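# Stack the desk carton onto the coffee-table carton stack

## Task

Move the carton that sits on the desk onto the top of the carton stack on the coffee table, centred on it and rotated to match the cartons beneath. At the end the carton must rest there by itself, released by the gripper, and the arm and hand must be far from the stack and not over it. The robot must not tip over or finish leaning.

## Robot and tools

ROBOT. A Hello Robot Stretch 3 with a single arm: a two-wheel base (0.33 m long, 0.34 m wide), a lift on a mast, and an arm that telescopes out to the robot's right side. The base cannot slide sideways, so to shift the gripper forward or back you drive the base. Turning in place pivots about the point between the drive wheels, 0.05 m behind the front edge. With arm retracted and wrist folded, a spin sweeps a radius of 0.28 m; an unfolded, level wrist reaches beyond that.

FRAMES. Base frame: origin on the floor between the drive wheels, x ahead, y to the left, z up. hand_pose is reported in this frame, at the point where closed fingertips meet. Odometry frame is the base frame as it was at the start. Heading is radians, left positive, from -3.142 to 3.142.

execute_actions takes "actions", a list run in order (an empty list just returns the current state and images). Each action is {"robot": ..., "steps": n, "until": ...}; steps is 1 to 450 control steps at 30 per second; {"steps": n} alone waits. "robot" is one command, a list of up to 8 commands run one after another (items may be {"pause_s": s}, at most 15), or {"stop": true}, which brakes everything and clears the queue. A command may hold:
- "base": exactly one key. translate_m is a straight drive offset in metres from where the base is when the command begins, forward positive, |value| up to 1. rotate_rad is an in-place turn offset in radians, counter-clockwise (left) positive, |value| up to 3.2.
- "joints": absolute targets by name; unnamed joints keep their goals. lift_m 0 to 1.1 (arm height on mast); arm_m 0 to 0.52 (extension); wrist_yaw_rad -1.345 to 4.42 (0 along the arm, positive swings toward the front, 3.0 folds over the base); wrist_pitch_rad -1.57 to 0.451 (0 level, negative tips fingers down); wrist_roll_rad -2.911 to 2.911 (0: fingers side by side, level); gripper_m -0.089 to 0.179 (bigger is wider; real fingertip gap is about 0.007 less when nearly shut, 0.025 less when fully open, zero below 0.007); head_pan_rad -3.953 to 1.73 (0 ahead, positive left, -1.57 looks along the arm); head_tilt_rad -1.53 to 0.419 (negative looks down).
- "contact_limits": {"arm_m": effort percent 1 to 100}, the push level at which the arm stops; lower is softer, too low stops immediately. It holds until arm_m's next command.
All motions in a command start together and keep going after the call returns. A new command overrides at once and discards the rest of an older queue. A call containing any invalid or out-of-range value is rejected entirely.

"until" ends an action early. {"robot": {"status": "ended"}} fires when nothing is moving and no queue runs (the usual way to wait). Other fields take comparisons such as [">", 0.3] or a status word or ["!=", "moving"]; fields include base_status, each joint's reading, _goal and _status, refusals, queue, queue_left. {"any": {"status": "ended"}} fires when any one motion or the queue finishes.

zoom_image: {"camera": one of head_camera, nav_camera, wrist_camera, "region": [x0, y0, x1, y1]} in pixels from the top-left, no larger than 504 by 504. head_camera is 896x504, nav_camera 672x504 fisheye, wrist_camera 644x364 on the gripper. head_pan_rad and head_tilt_rad aim both head cameras.

finished_scene: {"scene": number}; ends the scene irreversibly and reports success. Call it only after every motion has stopped, since the final brake may leave things short.

RESULTS. base_status shows progress in brackets (travelled of goal, from wheel turns). Status words: moving, done (within tolerance, so never wait on an exact reading), off_target (stuck short, may keep pushing), contact_stop (arm or lift hit something and went slack), time_out, stopped, not_commanded, torque_fault (a wrist servo cut out for 10 s; the joint is limp and refuses goals). robot.on_its_own appears when the robot changed a goal by itself, a joint is slack or off, a motor at rest shows unusual effort (likely pushing or loaded), or base_tilt has drifted 3 degrees or more. motor_effort is percent, positive toward larger values, peak in brackets; it is noisy and biased. lidar_m gives 12 distances from the base origin, sector 1 ahead then counter-clockwise (4 left, 7 behind, 10 right), in a plane 0.17 m high; "-" is nothing seen. wrist_depth_mm and head_depth_mm are 7x7 grids of median depth. refused:/dropped: lines name the failing goal, indexing from 0. Queues advance only when the prior command ends done (off_target also counts for base and gripper).

SPEED. Fast base motion (0.30 m/s, 1.9 rad/s) needs lift_m under 0.30, arm_m under 0.03 and wrist_yaw_rad over 2.54; otherwise 0.10 m/s and 0.63 rad/s.

GRIPPING. Close to a gripper_m smaller than the carton's width to grasp; to release, open at least 0.02 past where the pads made contact. Neither the reading nor done proves a hold; check images. Squeezing too hard triggers a force cutback and the carton may slip.

CAUTIONS. Fold or unfold the wrist only with lift_m between 0.32 and 0.95, wrist_pitch_rad -0.4, roll near 0; once folded, lift can drop to 0.25. With yaw below -0.4 keep pitch at -0.5 or lower. Pushing the arm into something rigid with the gripper above about 0.45 m can tip the robot, as can a second push after a contact_stop, driving while holding or pressing on something fixed, or snagging furniture (worst reversing). If it leans, reverse the last move in small steps, free the gripper, and lower lift to about 0.2 if still tipped. Avoid drops, slams and hard shoves; loose objects may occasionally get nudged by the environment. Release the carton gently, then retract and move the hand away from above the stack before finishing.

Each tool is called after "Request:" by a JSON object that holds its "api" and its "payload", one argument or row to a line.

## Session

Request:
{"api": "execute_actions", "payload": {
  "actions": []
}}

Scene clock: 0.00 s.
robot.base_odometry: x=+0.000 y=+0.000 heading=+0.000 (m, m, rad; robot's odometry frame)
robot.turned_by_wheels: +0.000 (rad since the last result)
robot.turned_by_imu: +0.000 (rad since the last result)
robot.base_tilt: forward=-0.2 right=-0.6 (deg)
robot.lidar_m: 1.09 2.78 1.68 1.43 1.42 1.59 1.97 1.52 1.96 2.03 2.32 1.46
robot.head_depth_mm: 1820 2652 3275 3333 3256 3196 1555 / 1799 2352 3141 3133 3067 3061 1555 / 1811 2660 3062 3011 2960 2953 1553 / 1796 2663 2931 2949 2917 2851 1180 / 1803 2627 2849 2791 2786 2780 1217 / 1790 2612 2727 2704 2714 2655 2259 / 1714 2600 2649 2631 2631 2569 2396
robot.base_status: not_commanded
robot.joint_positions: lift_m=+0.339 arm_m=+0.001 wrist_yaw_rad=+3.097 wrist_pitch_rad=-0.531 wrist_roll_rad=+0.019 gripper_m=+0.037 head_pan_rad=+0.016 head_tilt_rad=-0.023
robot.joint_goals: lift_m=+0.339 arm_m=+0.001 wrist_yaw_rad=+3.097 wrist_pitch_rad=-0.531 wrist_roll_rad=+0.019 gripper_m=+0.037 head_pan_rad=+0.016 head_tilt_rad=-0.023
robot.joint_status: lift_m=not_commanded arm_m=not_commanded wrist_yaw_rad=not_commanded wrist_pitch_rad=not_commanded wrist_roll_rad=not_commanded gripper_m=not_commanded head_pan_rad=not_commanded head_tilt_rad=not_commanded
robot.measured_speeds: translate_m=+0.000 rotate_rad=+0.000 lift_m=+0.000 arm_m=+0.000 wrist_yaw_rad=+0.000 wrist_pitch_rad=+0.000 wrist_roll_rad=+0.000 head_pan_rad=+0.000 head_tilt_rad=+0.000
robot: refusals=0 queue=idle queue_left=0
robot.motor_effort: left_wheel=+0 right_wheel=-1 lift_m=+28 arm_m=-1 wrist_yaw_rad=+0 wrist_pitch_rad=+6 wrist_roll_rad=+0 gripper_m=-2 head_pan_rad=+1 head_tilt_rad=+2 (%)
robot.hand_pose: x=-0.0119 y=+0.0625 z=+0.3272 quat_wxyz=(+0.203, +0.692, +0.169, +0.672) (m; robot's base frame)
robot.wrist_depth_mm: - - - - - - - / - - - - - - - / 838 851 851 873 895 917 912 / 678 692 703 706 720 727 752 / 585 590 - 605 629 622 621 / 510 519 - - 537 537 543 / 461 - - - 464 477 475
pictures: head_camera (sideways: a quarter turn clockwise sets it upright), nav_camera (sideways: a quarter turn counterclockwise sets it upright), wrist_camera
Images, in order (width x height): head_camera 896x504, nav_camera 672x504, wrist_camera 644x364.

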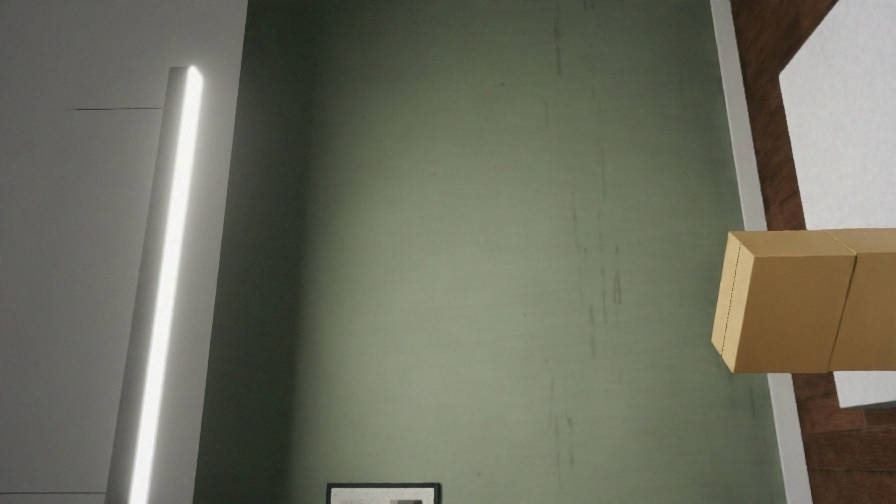

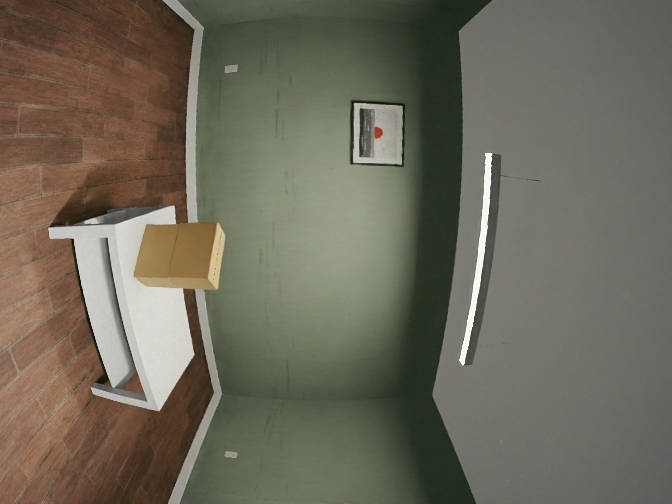

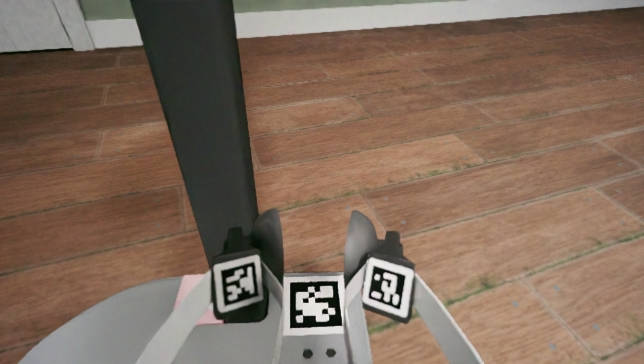

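Request:
{"api": "execute_actions", "payload": {
  "actions": [
    {"robot":{"joints":{"head_tilt_rad":-0.6}},"steps":100,"until":{"robot":{"status":"ended"}}}
  ]
}}

Request:
{"api": "execute_actions", "payload": {
  "actions": [
    {"robot":{"joints":{"head_pan_rad":-2.6,"head_tilt_rad":-0.4}},"steps":200,"until":{"robot":{"status":"ended"}}}
  ]
}}

Scene clock: 4.30 s.
robot.base_odometry: x=+0.000 y=+0.000 heading=+0.000 (m, m, rad; robot's odometry frame)
robot.turned_by_wheels: +0.000 (rad since the last result)
robot.turned_by_imu: +0.000 (rad since the last result)
robot.base_tilt: forward=-0.2 right=-0.5 (deg)
robot.lidar_m: 1.09 2.78 1.68 1.42 1.42 1.59 1.96 1.51 1.95 2.04 2.32 1.47
robot.head_depth_mm: 2783 3025 3367 1731 1765 1518 1275 / 2673 2954 3211 1656 1763 1530 1274 / 2575 2858 3124 1648 1738 1526 1277 / 2500 2777 2940 1453 1683 1516 1276 / 2444 2684 2743 1447 1451 1507 1269 / 2364 2574 2852 2415 1880 1523 1278 / 2297 2477 2700 2511 1894 1528 1269
robot.base_status: not_commanded
robot.joint_positions: lift_m=+0.339 arm_m=+0.001 wrist_yaw_rad=+3.097 wrist_pitch_rad=-0.531 wrist_roll_rad=+0.019 gripper_m=+0.037 head_pan_rad=+0.016 head_tilt_rad=-0.592
robot.joint_goals: lift_m=+0.339 arm_m=+0.001 wrist_yaw_rad=+3.097 wrist_pitch_rad=-0.531 wrist_roll_rad=+0.019 gripper_m=+0.037 head_pan_rad=+0.016 head_tilt_rad=-0.600
robot.joint_status: lift_m=not_commanded arm_m=not_commanded wrist_yaw_rad=not_commanded wrist_pitch_rad=not_commanded wrist_roll_rad=not_commanded gripper_m=not_commanded head_pan_rad=not_commanded head_tilt_rad=done
robot.measured_speeds: translate_m=+0.000 rotate_rad=+0.000 lift_m=+0.000 arm_m=+0.000 wrist_yaw_rad=+0.000 wrist_pitch_rad=+0.000 wrist_roll_rad=+0.000 head_pan_rad=+0.000 head_tilt_rad=+0.000
robot: refusals=0 queue=done queue_left=0
robot.motor_effort: left_wheel=+0(0) right_wheel=-1(0) lift_m=+28(28) arm_m=-1(0) wrist_yaw_rad=+0(0) wrist_pitch_rad=+6(6) wrist_roll_rad=+1(0) gripper_m=+0(0) head_pan_rad=+0(0) head_tilt_rad=-2(30) (%)
robot.hand_pose: x=-0.0119 y=+0.0625 z=+0.3272 quat_wxyz=(+0.203, +0.692, +0.169, +0.672) (m; robot's base frame)
robot.wrist_depth_mm: - - - - - - - / - - - - - - - / 839 834 866 870 884 918 908 / 679 694 706 713 721 747 749 / 580 585 - 609 631 624 634 / 509 534 - - 535 537 545 / 462 - - - 464 470 478
pictures: head_camera (sideways: a quarter turn clockwise sets it upright), nav_camera (sideways: a quarter turn counterclockwise sets it upright), wrist_camera
Images, in order (width x height): head_camera 896x504, nav_camera 672x504, wrist_camera 644x364.

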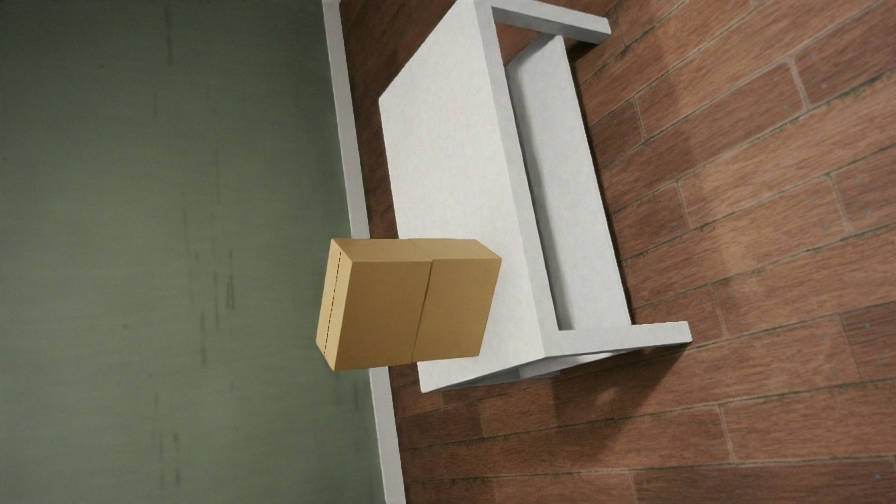

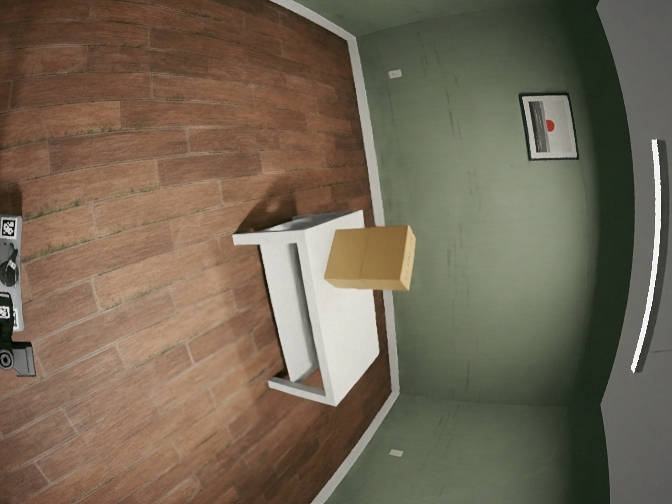

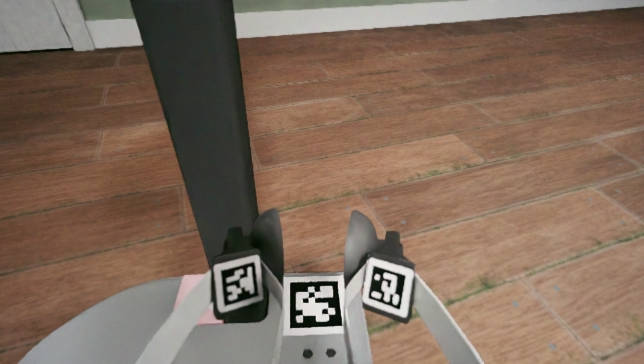

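Scene clock: 6.03 s.
robot.base_odometry: x=+0.000 y=+0.000 heading=+0.000 (m, m, rad; robot's odometry frame)
robot.turned_by_wheels: +0.000 (rad since the last result)
robot.turned_by_imu: +0.000 (rad since the last result)
robot.base_tilt: forward=-0.2 right=-0.5 (deg)
robot.lidar_m: 1.10 2.78 1.68 1.42 1.42 1.60 1.96 1.52 1.96 2.03 2.32 1.46
robot.head_depth_mm: 1639 1740 1849 1963 2134 1817 1451 / 1664 1776 1885 1667 2075 1776 1453 / 1702 1804 1946 1661 2198 1809 1440 / 1731 1865 1985 1563 2234 1819 1447 / 1777 1907 2057 1452 2283 1838 1446 / 1830 1935 2075 1501 2354 1804 1443 / 1846 1983 2147 1675 2403 1813 1452
robot.base_status: not_commanded
robot.joint_positions: lift_m=+0.339 arm_m=+0.001 wrist_yaw_rad=+3.097 wrist_pitch_rad=-0.531 wrist_roll_rad=+0.019 gripper_m=+0.037 head_pan_rad=-2.593 head_tilt_rad=-0.409
robot.joint_goals: lift_m=+0.339 arm_m=+0.001 wrist_yaw_rad=+3.097 wrist_pitch_rad=-0.531 wrist_roll_rad=+0.019 gripper_m=+0.037 head_pan_rad=-2.600 head_tilt_rad=-0.400
robot.joint_status: lift_m=not_commanded arm_m=not_commanded wrist_yaw_rad=not_commanded wrist_pitch_rad=not_commanded wrist_roll_rad=not_commanded gripper_m=not_commanded head_pan_rad=done head_tilt_rad=done
robot.measured_speeds: translate_m=+0.000 rotate_rad=+0.000 lift_m=+0.000 arm_m=+0.000 wrist_yaw_rad=+0.000 wrist_pitch_rad=+0.000 wrist_roll_rad=+0.000 head_pan_rad=+0.000 head_tilt_rad=+0.000
robot: refusals=0 queue=done queue_left=0
robot.motor_effort: left_wheel=+0(1) right_wheel=-1(1) lift_m=+28(28) arm_m=-1(1) wrist_yaw_rad=+0(0) wrist_pitch_rad=+6(6) wrist_roll_rad=+0(0) gripper_m=+0(0) head_pan_rad=-3(42) head_tilt_rad=+4(20) (%)
robot.hand_pose: x=-0.0119 y=+0.0625 z=+0.3272 quat_wxyz=(+0.203, +0.692, +0.169, +0.672) (m; robot's base frame)
robot.wrist_depth_mm: - - - - - - - / - - - - - - - / 815 844 874 873 885 908 920 / 691 685 709 712 725 735 755 / 576 588 - 608 631 620 635 / 504 525 - - 536 541 544 / 461 - - - 469 477 477
pictures: head_camera (sideways: a quarter turn clockwise sets it upright), nav_camera (sideways: a quarter turn counterclockwise sets it upright), wrist_camera
Images, in order (width x height): head_camera 896x504, nav_camera 672x504, wrist_camera 644x364.

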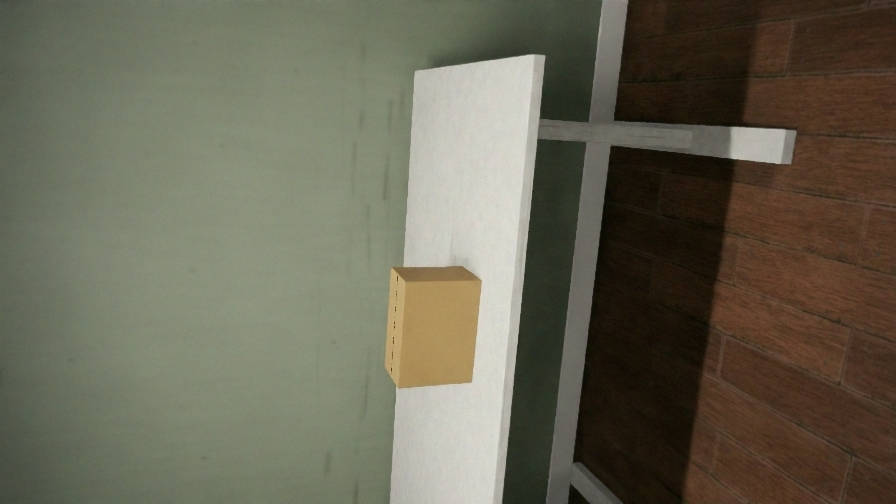

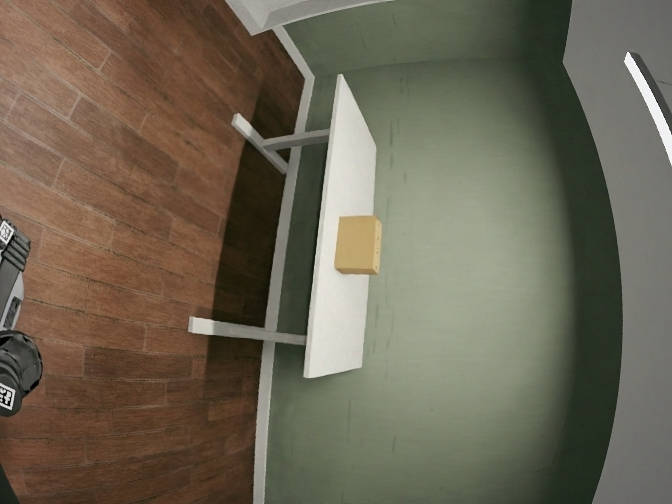

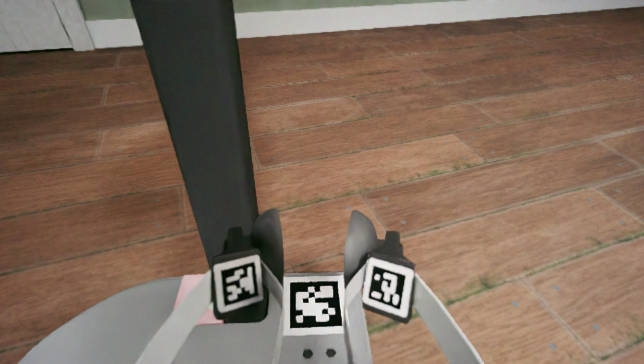

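Request:
{"api": "execute_actions", "payload": {
  "actions": [
    {"robot":[{"joints":{"lift_m":0.28},"base":{"rotate_rad":0.27}},{"base":{"translate_m":-0.84}},{"base":{"rotate_rad":-1.53},"joints":{"head_pan_rad":-0.9,"head_tilt_rad":-0.75}},{"joints":{"lift_m":0.8,"wrist_pitch_rad":-0.4,"gripper_m":0.17}},{"joints":{"wrist_yaw_rad":1.57}}],"steps":450,"until":{"robot":{"status":"ended"}}},
    {"steps":300,"until":{"robot":{"status":"ended"}}}
  ]
}}

Scene clock: 45.93 s.
robot.base_odometry: x=-0.810 y=-0.224 heading=-1.260 (m, m, rad; robot's odometry frame)
robot.turned_by_wheels: -1.260 (rad since the last result)
robot.turned_by_imu: -1.235 (rad since the last result)
robot.base_tilt: forward=-0.1 right=-0.4 (deg)
robot.lidar_m: 2.03 2.45 2.17 1.93 1.95 1.42 1.39 1.46 1.16 0.68 1.18 1.42
robot.head_depth_mm: 987 1082 1132 896 723 605 1140 / 1045 1164 1173 897 720 619 1180 / 1115 1244 1176 867 723 653 - / 1197 1341 1182 770 722 1343 1211 / 1296 1443 802 813 762 1365 1179 / 1406 1539 1084 865 1518 1370 1186 / 1525 1661 1176 892 1637 1368 1182
robot.base_status: done (rotate_rad -1.5299 of -1.5300)
robot.joint_positions: lift_m=+0.800 arm_m=+0.001 wrist_yaw_rad=+1.573 wrist_pitch_rad=-0.420 wrist_roll_rad=+0.019 gripper_m=+0.170 head_pan_rad=-0.907 head_tilt_rad=-0.741
robot.joint_goals: lift_m=+0.800 arm_m=+0.001 wrist_yaw_rad=+1.570 wrist_pitch_rad=-0.400 wrist_roll_rad=+0.019 gripper_m=+0.170 head_pan_rad=-0.900 head_tilt_rad=-0.750
robot.joint_status: lift_m=done arm_m=not_commanded wrist_yaw_rad=done wrist_pitch_rad=done wrist_roll_rad=not_commanded gripper_m=done head_pan_rad=done head_tilt_rad=done
robot.measured_speeds: translate_m=+0.000 rotate_rad=+0.000 lift_m=+0.000 arm_m=+0.000 wrist_yaw_rad=+0.000 wrist_pitch_rad=+0.000 wrist_roll_rad=+0.000 head_pan_rad=+0.000 head_tilt_rad=+0.000
robot: refusals=0 queue=done queue_left=0
robot.motor_effort: left_wheel=+2(10) right_wheel=-1(5) lift_m=+31(33) arm_m=-1(1) wrist_yaw_rad=-2(3) wrist_pitch_rad=+9(11) wrist_roll_rad=+1(0) gripper_m=+1(84) head_pan_rad=+4(44) head_tilt_rad=-3(23) (%)
robot.hand_pose: x=+0.2027 y=-0.1457 z=+0.8120 quat_wxyz=(+0.590, +0.597, -0.389, +0.380) (m; robot's base frame)
robot.wrist_depth_mm: - - - - - - 435 / - - - - 863 748 433 / - - - - - 522 430 / - - - - - 412 388 / - - - - - - 324 / - - - - - - 274 / 945 981 987 - - - 246
pictures: head_camera (sideways: a quarter turn clockwise sets it upright), nav_camera (sideways: a quarter turn counterclockwise sets it upright), wrist_camera
Images, in order (width x height): head_camera 896x504, nav_camera 672x504, wrist_camera 644x364.

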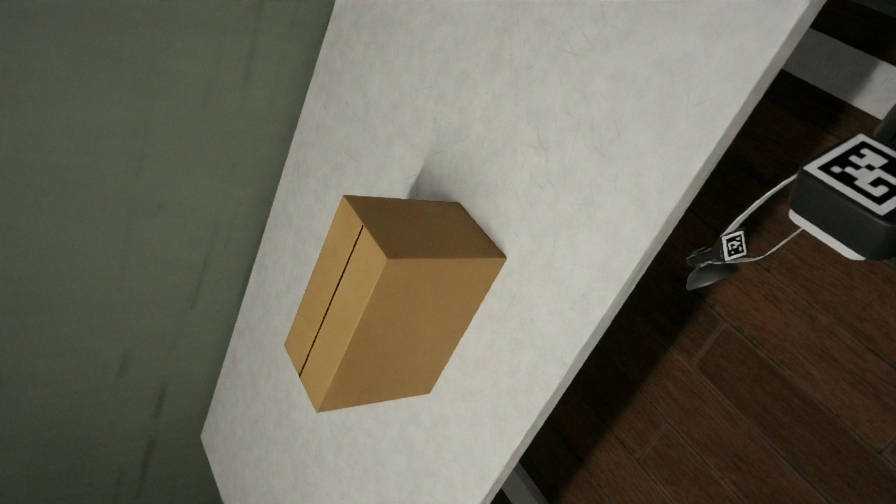

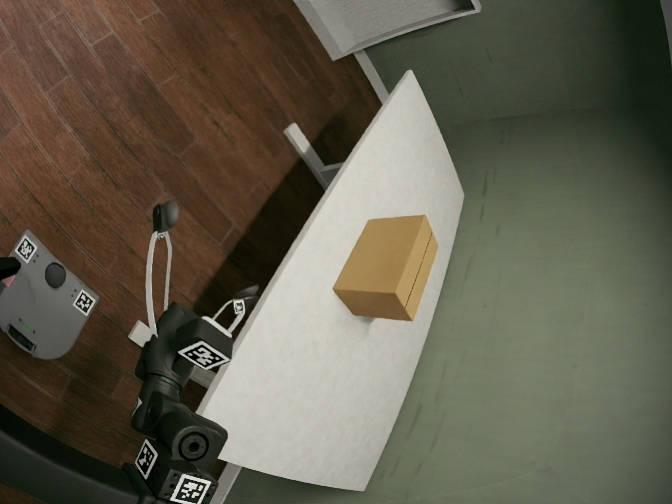

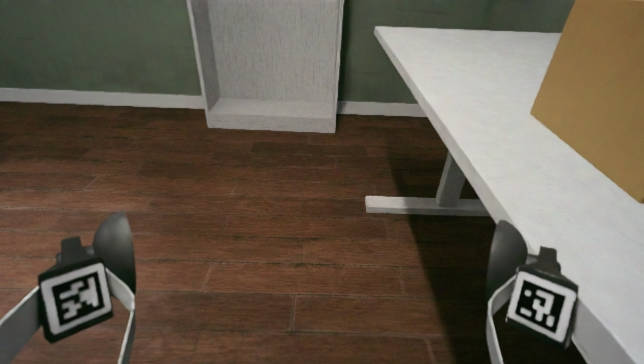

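Request:
{"api": "execute_actions", "payload": {
  "actions": [
    {"robot":{"joints":{"lift_m":0.96}},"steps":20},
    {"robot":{"joints":{"arm_m":0.35,"wrist_pitch_rad":-0.6,"wrist_roll_rad":0},"base":{"rotate_rad":-0.025}},"steps":300,"until":{"robot":{"status":"ended"}}}
  ]
}}

Scene clock: 56.97 s.
robot.base_odometry: x=-0.810 y=-0.224 heading=-1.285 (m, m, rad; robot's odometry frame)
robot.turned_by_wheels: -0.025 (rad since the last result)
robot.turned_by_imu: -0.024 (rad since the last result)
robot.base_tilt: forward=-0.3 right=-0.5 (deg)
robot.lidar_m: 2.03 2.44 2.18 1.93 1.99 1.44 1.39 1.43 1.17 0.68 1.17 1.42
robot.head_depth_mm: 969 1070 1134 929 723 604 1142 / 1036 1142 1181 928 721 618 1171 / 1101 1215 1181 893 721 648 1178 / 1173 1316 1179 790 719 1353 1179 / 1262 1423 802 804 740 1375 1174 / 1365 1513 844 865 1518 1373 1182 / 1489 1623 1171 896 1588 1377 1181
robot.base_status: done (rotate_rad -0.0249 of -0.0250)
robot.joint_positions: lift_m=+0.960 arm_m=+0.350 wrist_yaw_rad=+1.571 wrist_pitch_rad=-0.613 wrist_roll_rad=+0.004 gripper_m=+0.170 head_pan_rad=-0.907 head_tilt_rad=-0.741
robot.joint_goals: lift_m=+0.960 arm_m=+0.350 wrist_yaw_rad=+1.570 wrist_pitch_rad=-0.600 wrist_roll_rad=+0.000 gripper_m=+0.170 head_pan_rad=-0.900 head_tilt_rad=-0.750
robot.joint_status: lift_m=done arm_m=done wrist_yaw_rad=done wrist_pitch_rad=done wrist_roll_rad=done gripper_m=done head_pan_rad=done head_tilt_rad=done
robot.measured_speeds: translate_m=+0.000 rotate_rad=+0.000 lift_m=+0.000 arm_m=+0.000 wrist_yaw_rad=+0.000 wrist_pitch_rad=+0.000 wrist_roll_rad=+0.000 head_pan_rad=+0.000 head_tilt_rad=+0.000
robot: refusals=0 queue=done queue_left=0
robot.motor_effort: left_wheel=+2(6) right_wheel=-1(4) lift_m=+31(31) arm_m=+2(3) wrist_yaw_rad=-1(2) wrist_pitch_rad=+5(8) wrist_roll_rad=-1(3) gripper_m=+0(0) head_pan_rad=+2(3) head_tilt_rad=-3(3) (%)
robot.hand_pose: x=+0.1744 y=-0.4948 z=+0.9315 quat_wxyz=(+0.627, +0.628, -0.327, +0.325) (m; robot's base frame)
robot.wrist_depth_mm: - - - 820 898 964 766 / - - - 372 392 758 733 / - - 601 377 383 614 631 / - - 499 438 477 515 527 / - - 425 431 438 455 449 / - - 377 381 387 392 398 / - 999 337 342 345 349 357
pictures: head_camera (sideways: a quarter turn clockwise sets it upright), nav_camera (sideways: a quarter turn counterclockwise sets it upright), wrist_camera
Images, in order (width x height): head_camera 896x504, nav_camera 672x504, wrist_camera 644x364.

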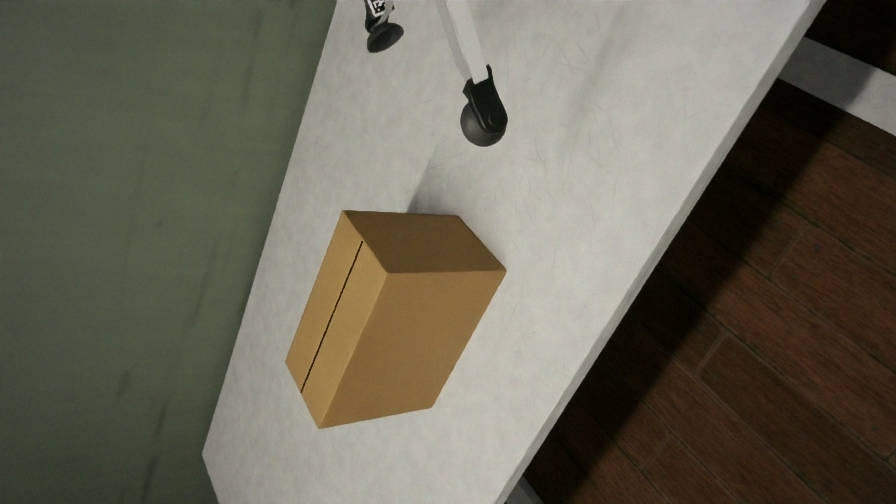

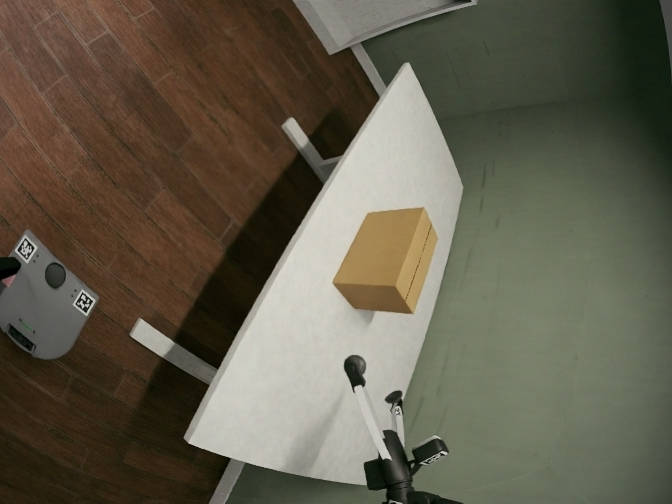

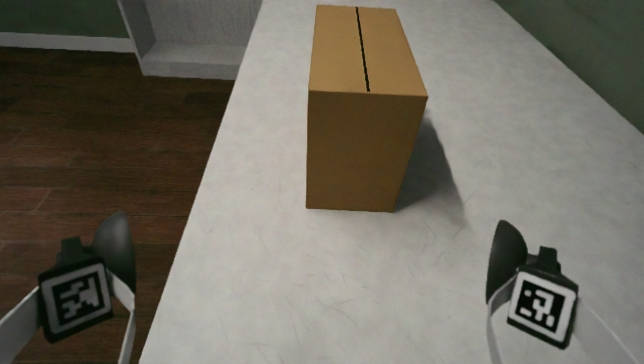

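Request:
{"api": "execute_actions", "payload": {
  "actions": [
    {"robot":{"joints":{"lift_m":1.02,"arm_m":0.40,"wrist_pitch_rad":-0.8,"gripper_m":0.179,"head_pan_rad":-1.35,"head_tilt_rad":-0.65},"base":{"translate_m":0.36}},"steps":300,"until":{"robot":{"status":"ended"}}}
  ]
}}

Scene clock: 68.70 s.
robot.base_odometry: x=-0.708 y=-0.569 heading=-1.285 (m, m, rad; robot's odometry frame)
robot.turned_by_wheels: +0.000 (rad since the last result)
robot.turned_by_imu: -0.002 (rad since the last result)
robot.base_tilt: forward=-0.2 right=-0.5 (deg)
robot.lidar_m: 1.68 1.75 2.03 1.92 2.51 1.80 1.74 1.60 0.74 1.12 1.16 1.12
robot.head_depth_mm: 899 - 1117 1007 786 640 580 / 917 1013 1185 1007 784 640 1154 / 937 1033 1172 1015 652 639 1150 / 963 1056 1176 676 639 641 1174 / 970 1082 1198 1049 662 638 1200 / 994 1099 1216 965 698 641 1224 / 1007 1128 1249 1012 787 640 1229
robot.base_status: done (translate_m +0.3600 of +0.3600)
robot.joint_positions: lift_m=+1.020 arm_m=+0.400 wrist_yaw_rad=+1.571 wrist_pitch_rad=-0.809 wrist_roll_rad=+0.004 gripper_m=+0.179 head_pan_rad=-1.343 head_tilt_rad=-0.656
robot.joint_goals: lift_m=+1.020 arm_m=+0.400 wrist_yaw_rad=+1.570 wrist_pitch_rad=-0.800 wrist_roll_rad=+0.000 gripper_m=+0.179 head_pan_rad=-1.350 head_tilt_rad=-0.650
robot.joint_status: lift_m=done arm_m=done wrist_yaw_rad=done wrist_pitch_rad=done wrist_roll_rad=done gripper_m=done head_pan_rad=done head_tilt_rad=done
robot.measured_speeds: translate_m=+0.000 rotate_rad=+0.000 lift_m=+0.000 arm_m=+0.000 wrist_yaw_rad=+0.000 wrist_pitch_rad=+0.000 wrist_roll_rad=+0.000 head_pan_rad=+0.000 head_tilt_rad=+0.000
robot: refusals=0 queue=done queue_left=0
robot.motor_effort: left_wheel=+1(6) right_wheel=-2(2) lift_m=+31(31) arm_m=+2(4) wrist_yaw_rad=-1(1) wrist_pitch_rad=+4(6) wrist_roll_rad=-1(1) gripper_m=+0(50) head_pan_rad=-4(31) head_tilt_rad=+3(14) (%)
robot.hand_pose: x=+0.1380 y=-0.5449 z=+0.9565 quat_wxyz=(+0.656, +0.657, -0.264, +0.262) (m; robot's base frame)
robot.wrist_depth_mm: - - 697 680 702 710 680 / - - 593 597 610 622 629 / - - 518 526 543 542 555 / - - 456 255 463 492 497 / - 429 408 232 421 446 445 / - 383 217 212 220 401 412 / 1000 356 196 195 204 368 375
pictures: head_camera (sideways: a quarter turn clockwise sets it upright), nav_camera (sideways: a quarter turn counterclockwise sets it upright), wrist_camera
Images, in order (width x height): head_camera 896x504, nav_camera 672x504, wrist_camera 644x364.

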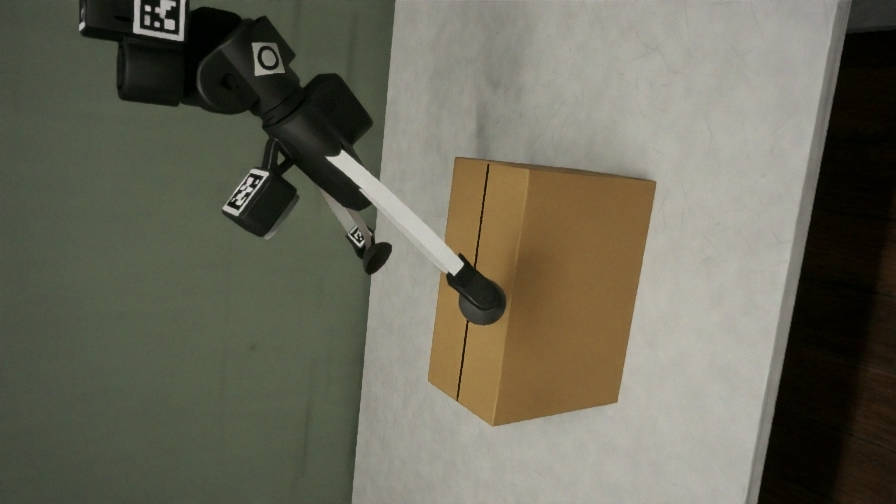

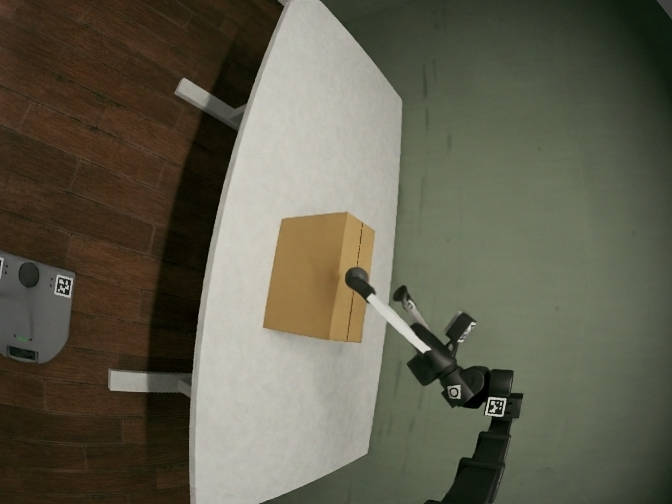

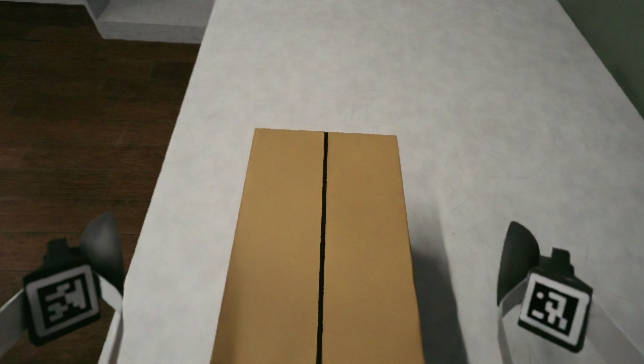

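Request:
{"api": "execute_actions", "payload": {
  "actions": [
    {"robot":{"joints":{"lift_m":0.94,"arm_m":0.405,"wrist_yaw_rad":1.55}},"steps":300,"until":{"robot":{"status":"ended"}}}
  ]
}}

Scene clock: 74.50 s.
robot.base_odometry: x=-0.708 y=-0.569 heading=-1.285 (m, m, rad; robot's odometry frame)
robot.turned_by_wheels: +0.000 (rad since the last result)
robot.turned_by_imu: +0.000 (rad since the last result)
robot.base_tilt: forward=-0.1 right=-0.5 (deg)
robot.lidar_m: 1.68 1.75 2.03 1.93 2.52 1.80 1.74 1.60 0.74 1.12 1.17 1.12
robot.head_depth_mm: 908 979 1131 1007 782 642 581 / 920 1010 - 969 784 640 1152 / 944 1034 1134 663 651 641 1152 / 956 1054 1175 689 650 640 1181 / 970 1082 1210 690 668 640 1199 / 993 1098 1213 968 697 640 1228 / 1008 1126 1245 1006 787 640 1222
robot.base_status: done (translate_m +0.3600 of +0.3600)
robot.joint_positions: lift_m=+0.940 arm_m=+0.405 wrist_yaw_rad=+1.553 wrist_pitch_rad=-0.810 wrist_roll_rad=+0.004 gripper_m=+0.179 head_pan_rad=-1.343 head_tilt_rad=-0.656
robot.joint_goals: lift_m=+0.940 arm_m=+0.405 wrist_yaw_rad=+1.550 wrist_pitch_rad=-0.800 wrist_roll_rad=+0.000 gripper_m=+0.179 head_pan_rad=-1.350 head_tilt_rad=-0.650
robot.joint_status: lift_m=done arm_m=done wrist_yaw_rad=done wrist_pitch_rad=done wrist_roll_rad=done gripper_m=done head_pan_rad=done head_tilt_rad=done
robot.measured_speeds: translate_m=+0.000 rotate_rad=+0.000 lift_m=+0.000 arm_m=+0.000 wrist_yaw_rad=+0.000 wrist_pitch_rad=+0.000 wrist_roll_rad=+0.000 head_pan_rad=+0.000 head_tilt_rad=+0.000
robot: refusals=0 queue=done queue_left=0
robot.motor_effort: left_wheel=+1(1) right_wheel=-2(2) lift_m=+25(29) arm_m=+2(3) wrist_yaw_rad=-2(2) wrist_pitch_rad=+4(4) wrist_roll_rad=-1(1) gripper_m=-1(1) head_pan_rad=-2(2) head_tilt_rad=+3(3) (%)
robot.hand_pose: x=+0.1379 y=-0.5528 z=+0.8767 quat_wxyz=(+0.659, +0.654, -0.269, +0.255) (m; robot's base frame)
robot.wrist_depth_mm: - - 533 544 557 571 581 / - - 202 201 214 490 501 / - 421 176 177 184 431 442 / - 369 157 159 164 390 394 / - 329 143 144 147 354 357 / - 296 130 132 134 320 326 / 280 123 121 122 123 292 297
pictures: head_camera (sideways: a quarter turn clockwise sets it upright), nav_camera (sideways: a quarter turn counterclockwise sets it upright), wrist_camera
Images, in order (width x height): head_camera 896x504, nav_camera 672x504, wrist_camera 644x364.

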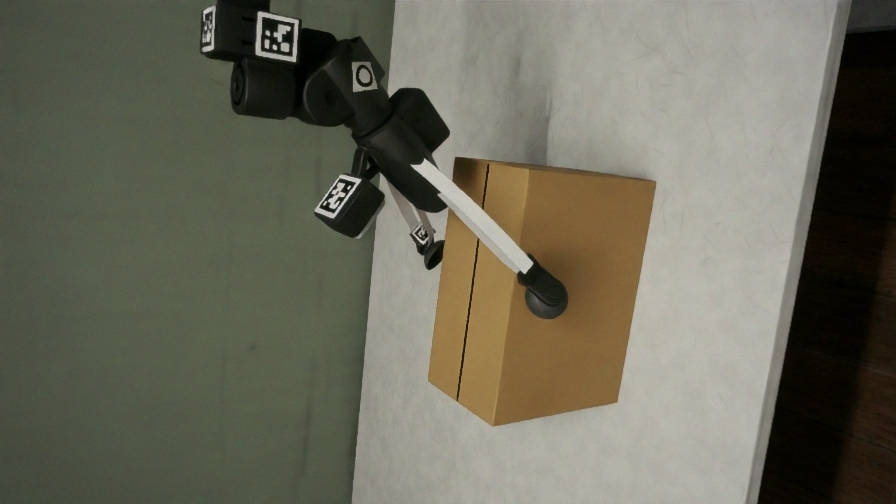

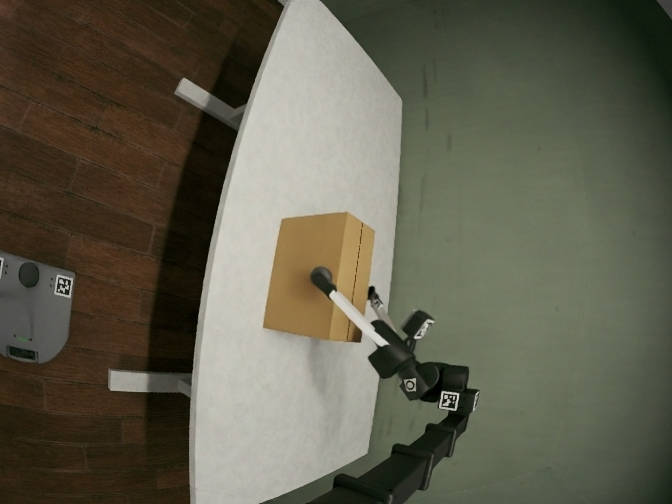

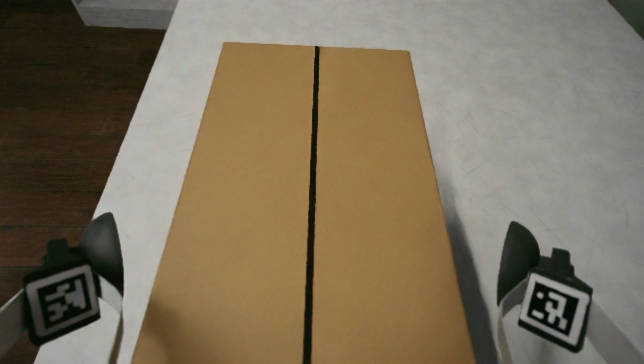

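Request:
{"api": "execute_actions", "payload": {
  "actions": [
    {"robot":[{"joints":{"lift_m":0.91},"base":{"translate_m":-0.012}},{"joints":{"gripper_m":0.03}},{"joints":{"lift_m":0.94}}],"steps":300,"until":{"robot":{"status":"ended"}}}
  ]
}}

Scene clock: 79.60 s.
robot.base_odometry: x=-0.711 y=-0.558 heading=-1.285 (m, m, rad; robot's odometry frame)
robot.turned_by_wheels: +0.000 (rad since the last result)
robot.turned_by_imu: -0.003 (rad since the last result)
robot.base_tilt: forward=-0.1 right=-0.5 (deg)
robot.lidar_m: 1.69 1.76 2.03 1.93 2.50 1.79 1.73 1.61 0.73 1.12 1.16 1.13
robot.head_depth_mm: 905 996 1146 1007 787 642 580 / 924 1019 1121 953 783 642 1149 / 936 1038 1147 899 715 641 1152 / 958 1063 1173 692 648 640 1179 / 971 1077 1202 690 671 638 1208 / 988 1098 1219 718 684 641 1204 / 1007 1127 1248 1005 786 640 1229
robot.base_status: done (translate_m -0.0120 of -0.0120)
robot.joint_positions: lift_m=+0.917 arm_m=+0.405 wrist_yaw_rad=+1.555 wrist_pitch_rad=-0.776 wrist_roll_rad=+0.004 gripper_m=+0.179 head_pan_rad=-1.343 head_tilt_rad=-0.655
robot.joint_goals: lift_m=+0.917 arm_m=+0.405 wrist_yaw_rad=+1.550 wrist_pitch_rad=-0.800 wrist_roll_rad=+0.000 gripper_m=+0.179 head_pan_rad=-1.350 head_tilt_rad=-0.650
robot.joint_status: lift_m=contact_stop arm_m=done wrist_yaw_rad=done wrist_pitch_rad=done wrist_roll_rad=done gripper_m=done head_pan_rad=done head_tilt_rad=done
robot.measured_speeds: translate_m=+0.000 rotate_rad=+0.000 lift_m=+0.001 arm_m=+0.000 wrist_yaw_rad=+0.000 wrist_pitch_rad=+0.000 wrist_roll_rad=+0.000 head_pan_rad=+0.000 head_tilt_rad=+0.000
robot: refusals=0 queue=dropped queue_left=0
robot.on_its_own: lift_m is slack since a contact_stop, until your next command for it (your +0.910 is given up)
robot.motor_effort: left_wheel=+1(3) right_wheel=-2(8) lift_m=+27(28) arm_m=+2(2) wrist_yaw_rad=-3(4) wrist_pitch_rad=-11(18) wrist_roll_rad=-1(2) gripper_m=-1(0) head_pan_rad=-3(4) head_tilt_rad=+3(3) (%)
robot.hand_pose: x=+0.1445 y=-0.5525 z=+0.8593 quat_wxyz=(+0.654, +0.650, -0.279, +0.267) (m; robot's base frame)
robot.wrist_depth_mm: - - 513 208 558 570 578 / - - 177 180 188 485 494 / - 408 154 157 161 425 429 / - 350 138 139 142 375 381 / - 305 124 126 128 336 343 / - 114 113 114 116 119 311 / 261 104 103 105 106 111 280
pictures: head_camera (sideways: a quarter turn clockwise sets it upright), nav_camera (sideways: a quarter turn counterclockwise sets it upright), wrist_camera
dropped: robot: command 0 of its queue: lift_m: contact_stop
Images, in order (width x height): head_camera 896x504, nav_camera 672x504, wrist_camera 644x364.

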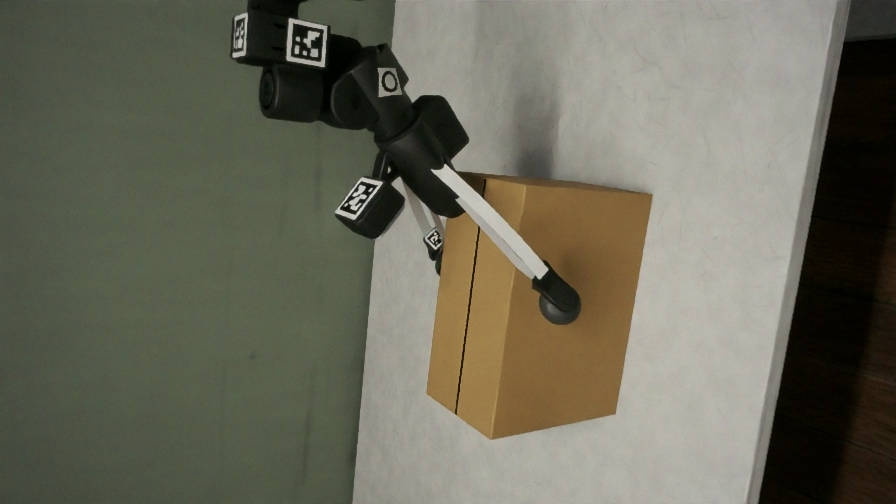

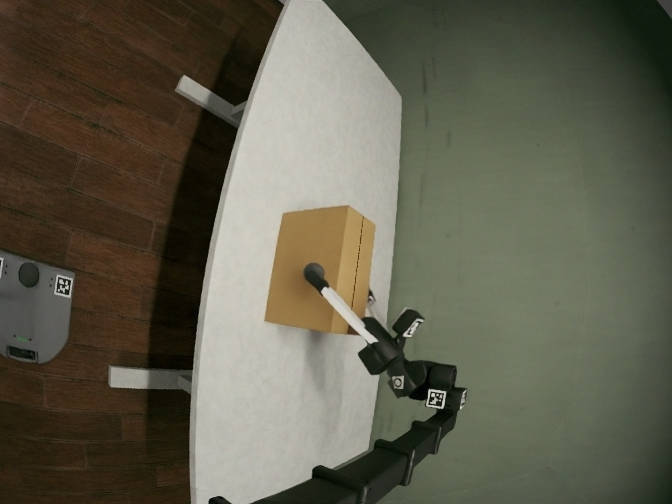

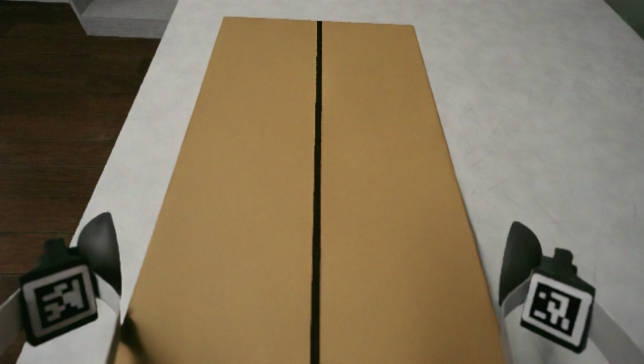

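Request:
{"api": "execute_actions", "payload": {
  "actions": [
    {"robot":[{"joints":{"lift_m":0.96}},{"joints":{"wrist_pitch_rad":-1.0},"base":{"translate_m":0.045}},{"joints":{"lift_m":0.95}},{"joints":{"gripper_m":0.03}},{"joints":{"lift_m":0.98}}],"steps":300,"until":{"robot":{"status":"ended"}}}
  ]
}}

Scene clock: 89.93 s.
robot.base_odometry: x=-0.699 y=-0.601 heading=-1.285 (m, m, rad; robot's odometry frame)
robot.turned_by_wheels: +0.000 (rad since the last result)
robot.turned_by_imu: +0.000 (rad since the last result)
robot.base_tilt: forward=-0.2 right=-0.5 (deg)
robot.lidar_m: 1.64 1.72 2.02 1.93 2.56 1.84 1.78 1.61 0.75 1.12 1.16 1.09
robot.head_depth_mm: 908 964 1132 1011 782 641 582 / 925 1001 - 968 785 641 1152 / 936 1036 1131 621 618 639 1154 / 956 1052 1178 643 653 640 1182 / 971 1071 1208 636 670 641 1206 / 987 1093 1228 966 736 642 1206 / 1011 1113 1243 1010 785 641 1234
robot.base_status: done (translate_m +0.0450 of +0.0450)
robot.joint_positions: lift_m=+0.980 arm_m=+0.405 wrist_yaw_rad=+1.552 wrist_pitch_rad=-1.012 wrist_roll_rad=+0.004 gripper_m=+0.036 head_pan_rad=-1.343 head_tilt_rad=-0.655
robot.joint_goals: lift_m=+0.980 arm_m=+0.405 wrist_yaw_rad=+1.550 wrist_pitch_rad=-1.000 wrist_roll_rad=+0.000 gripper_m=+0.034 head_pan_rad=-1.350 head_tilt_rad=-0.650
robot.joint_status: lift_m=done arm_m=done wrist_yaw_rad=done wrist_pitch_rad=done wrist_roll_rad=done gripper_m=done head_pan_rad=done head_tilt_rad=done
robot.measured_speeds: translate_m=+0.000 rotate_rad=+0.000 lift_m=+0.000 arm_m=+0.000 wrist_yaw_rad=+0.000 wrist_pitch_rad=+0.000 wrist_roll_rad=+0.000 head_pan_rad=+0.000 head_tilt_rad=+0.000
robot: refusals=0 queue=done queue_left=0
robot.on_its_own: gripper_m is held at +0.034, not at your +0.030, by its stall guard, which is still easing
robot.motor_effort: left_wheel=+1(4) right_wheel=-1(9) lift_m=+31(35) arm_m=+2(2) wrist_yaw_rad=-1(4) wrist_pitch_rad=+5(9) wrist_roll_rad=-1(1) gripper_m=-45(98) head_pan_rad=-4(3) head_tilt_rad=+3(3) (%)
robot.hand_pose: x=+0.0941 y=-0.5521 z=+0.8885 quat_wxyz=(+0.681, +0.678, -0.202, +0.187) (m; robot's base frame)
robot.wrist_depth_mm: - - 162 162 164 458 465 / - 408 151 152 154 424 433 / - 379 142 144 146 395 402 / - 352 135 136 138 369 376 / - 331 128 129 131 349 355 / 983 121 121 123 124 - 332 / 295 117 116 117 118 305 315
pictures: head_camera (sideways: a quarter turn clockwise sets it upright), nav_camera (sideways: a quarter turn counterclockwise sets it upright), wrist_camera
Images, in order (width x height): head_camera 896x504, nav_camera 672x504, wrist_camera 644x364.

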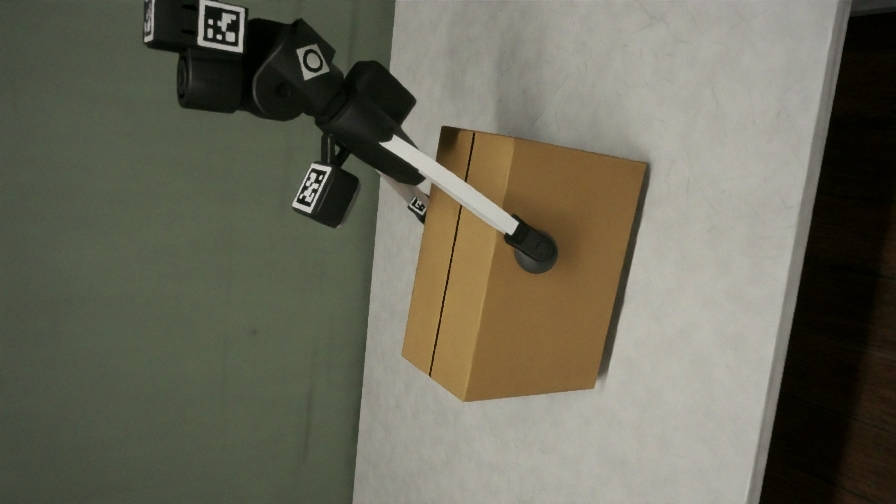

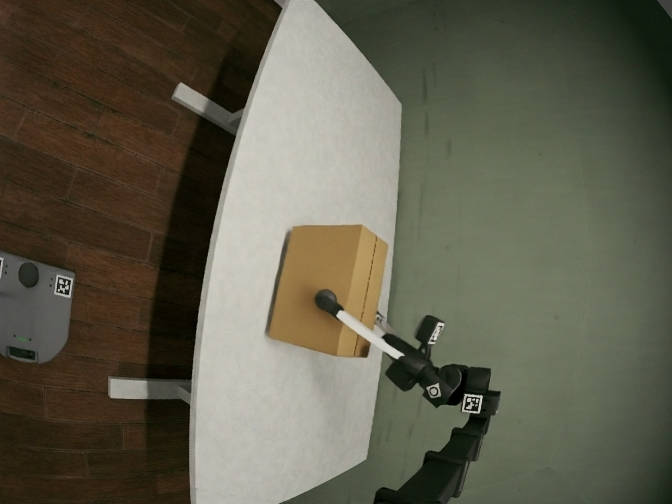

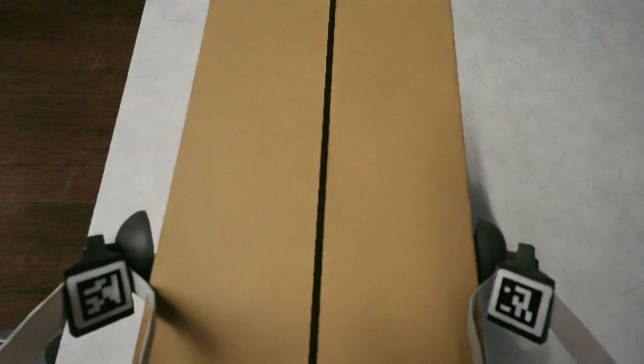

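Request:
{"api": "execute_actions", "payload": {
  "actions": [
    {"robot":{"joints":{"lift_m":1.0}},"steps":300,"until":{"robot":{"status":"ended"}}}
  ]
}}

Scene clock: 93.77 s.
robot.base_odometry: x=-0.699 y=-0.601 heading=-1.285 (m, m, rad; robot's odometry frame)
robot.turned_by_wheels: +0.000 (rad since the last result)
robot.turned_by_imu: +0.000 (rad since the last result)
robot.base_tilt: forward=-0.2 right=-0.4 (deg)
robot.lidar_m: 1.64 1.72 2.02 1.94 2.57 1.83 1.78 1.61 0.75 1.12 1.16 1.09
robot.head_depth_mm: 900 - 1129 1014 784 642 580 / 924 1006 - 989 784 640 1148 / 939 1044 1172 590 619 639 1152 / 955 1061 1193 609 646 642 1175 / 967 1077 1209 616 669 641 1196 / 995 1097 1214 935 734 640 1200 / 1007 1117 1243 1008 786 641 1227
robot.base_status: done (translate_m +0.0450 of +0.0450)
robot.joint_positions: lift_m=+1.000 arm_m=+0.405 wrist_yaw_rad=+1.552 wrist_pitch_rad=-1.012 wrist_roll_rad=+0.004 gripper_m=+0.060 head_pan_rad=-1.343 head_tilt_rad=-0.655
robot.joint_goals: lift_m=+1.000 arm_m=+0.405 wrist_yaw_rad=+1.550 wrist_pitch_rad=-1.000 wrist_roll_rad=+0.000 gripper_m=+0.058 head_pan_rad=-1.350 head_tilt_rad=-0.650
robot.joint_status: lift_m=done arm_m=done wrist_yaw_rad=done wrist_pitch_rad=done wrist_roll_rad=done gripper_m=done head_pan_rad=done head_tilt_rad=done
robot.measured_speeds: translate_m=+0.000 rotate_rad=+0.000 lift_m=+0.000 arm_m=+0.000 wrist_yaw_rad=+0.000 wrist_pitch_rad=+0.000 wrist_roll_rad=+0.000 head_pan_rad=+0.000 head_tilt_rad=+0.000
robot: refusals=0 queue=done queue_left=0
robot.on_its_own: gripper_m is held at +0.058, not at your +0.030, by its stall guard, which is still easing
robot.motor_effort: left_wheel=+0(1) right_wheel=-1(0) lift_m=+31(34) arm_m=+2(2) wrist_yaw_rad=-2(2) wrist_pitch_rad=+5(5) wrist_roll_rad=-1(1) gripper_m=-36(45) head_pan_rad=-3(4) head_tilt_rad=+3(3) (%)
robot.hand_pose: x=+0.0940 y=-0.5521 z=+0.9085 quat_wxyz=(+0.681, +0.678, -0.202, +0.187) (m; robot's base frame)
robot.wrist_depth_mm: - - 163 163 165 486 491 / - 442 151 153 155 451 456 / - 403 142 144 146 422 423 / - 374 135 136 138 393 399 / - 349 128 129 131 371 374 / - 121 122 123 124 - 352 / - 117 116 117 118 323 332
pictures: head_camera (sideways: a quarter turn clockwise sets it upright), nav_camera (sideways: a quarter turn counterclockwise sets it upright), wrist_camera
Images, in order (width x height): head_camera 896x504, nav_camera 672x504, wrist_camera 644x364.

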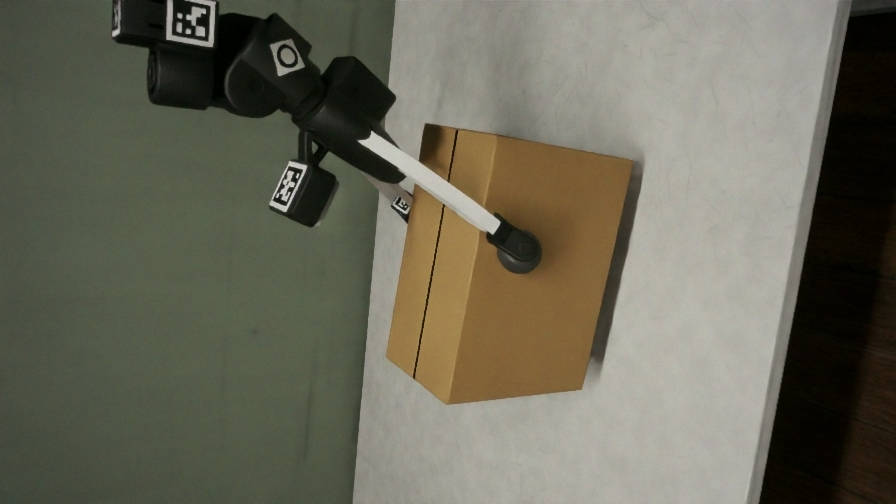

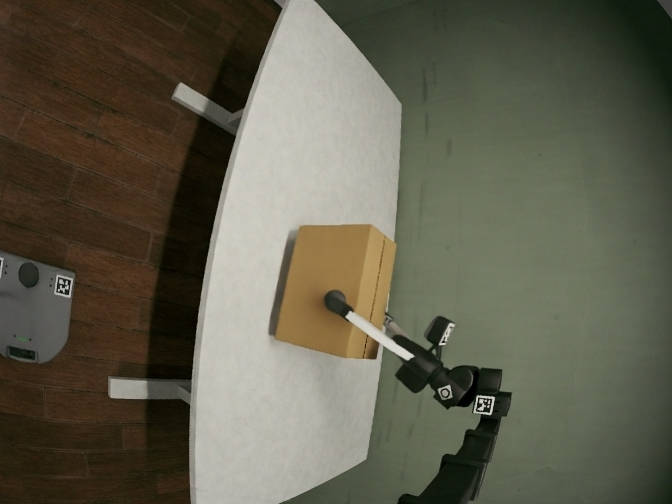

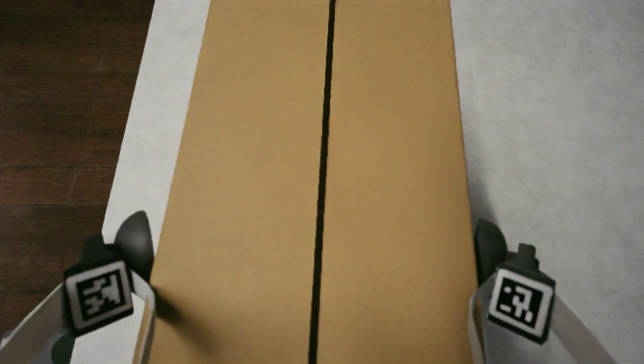

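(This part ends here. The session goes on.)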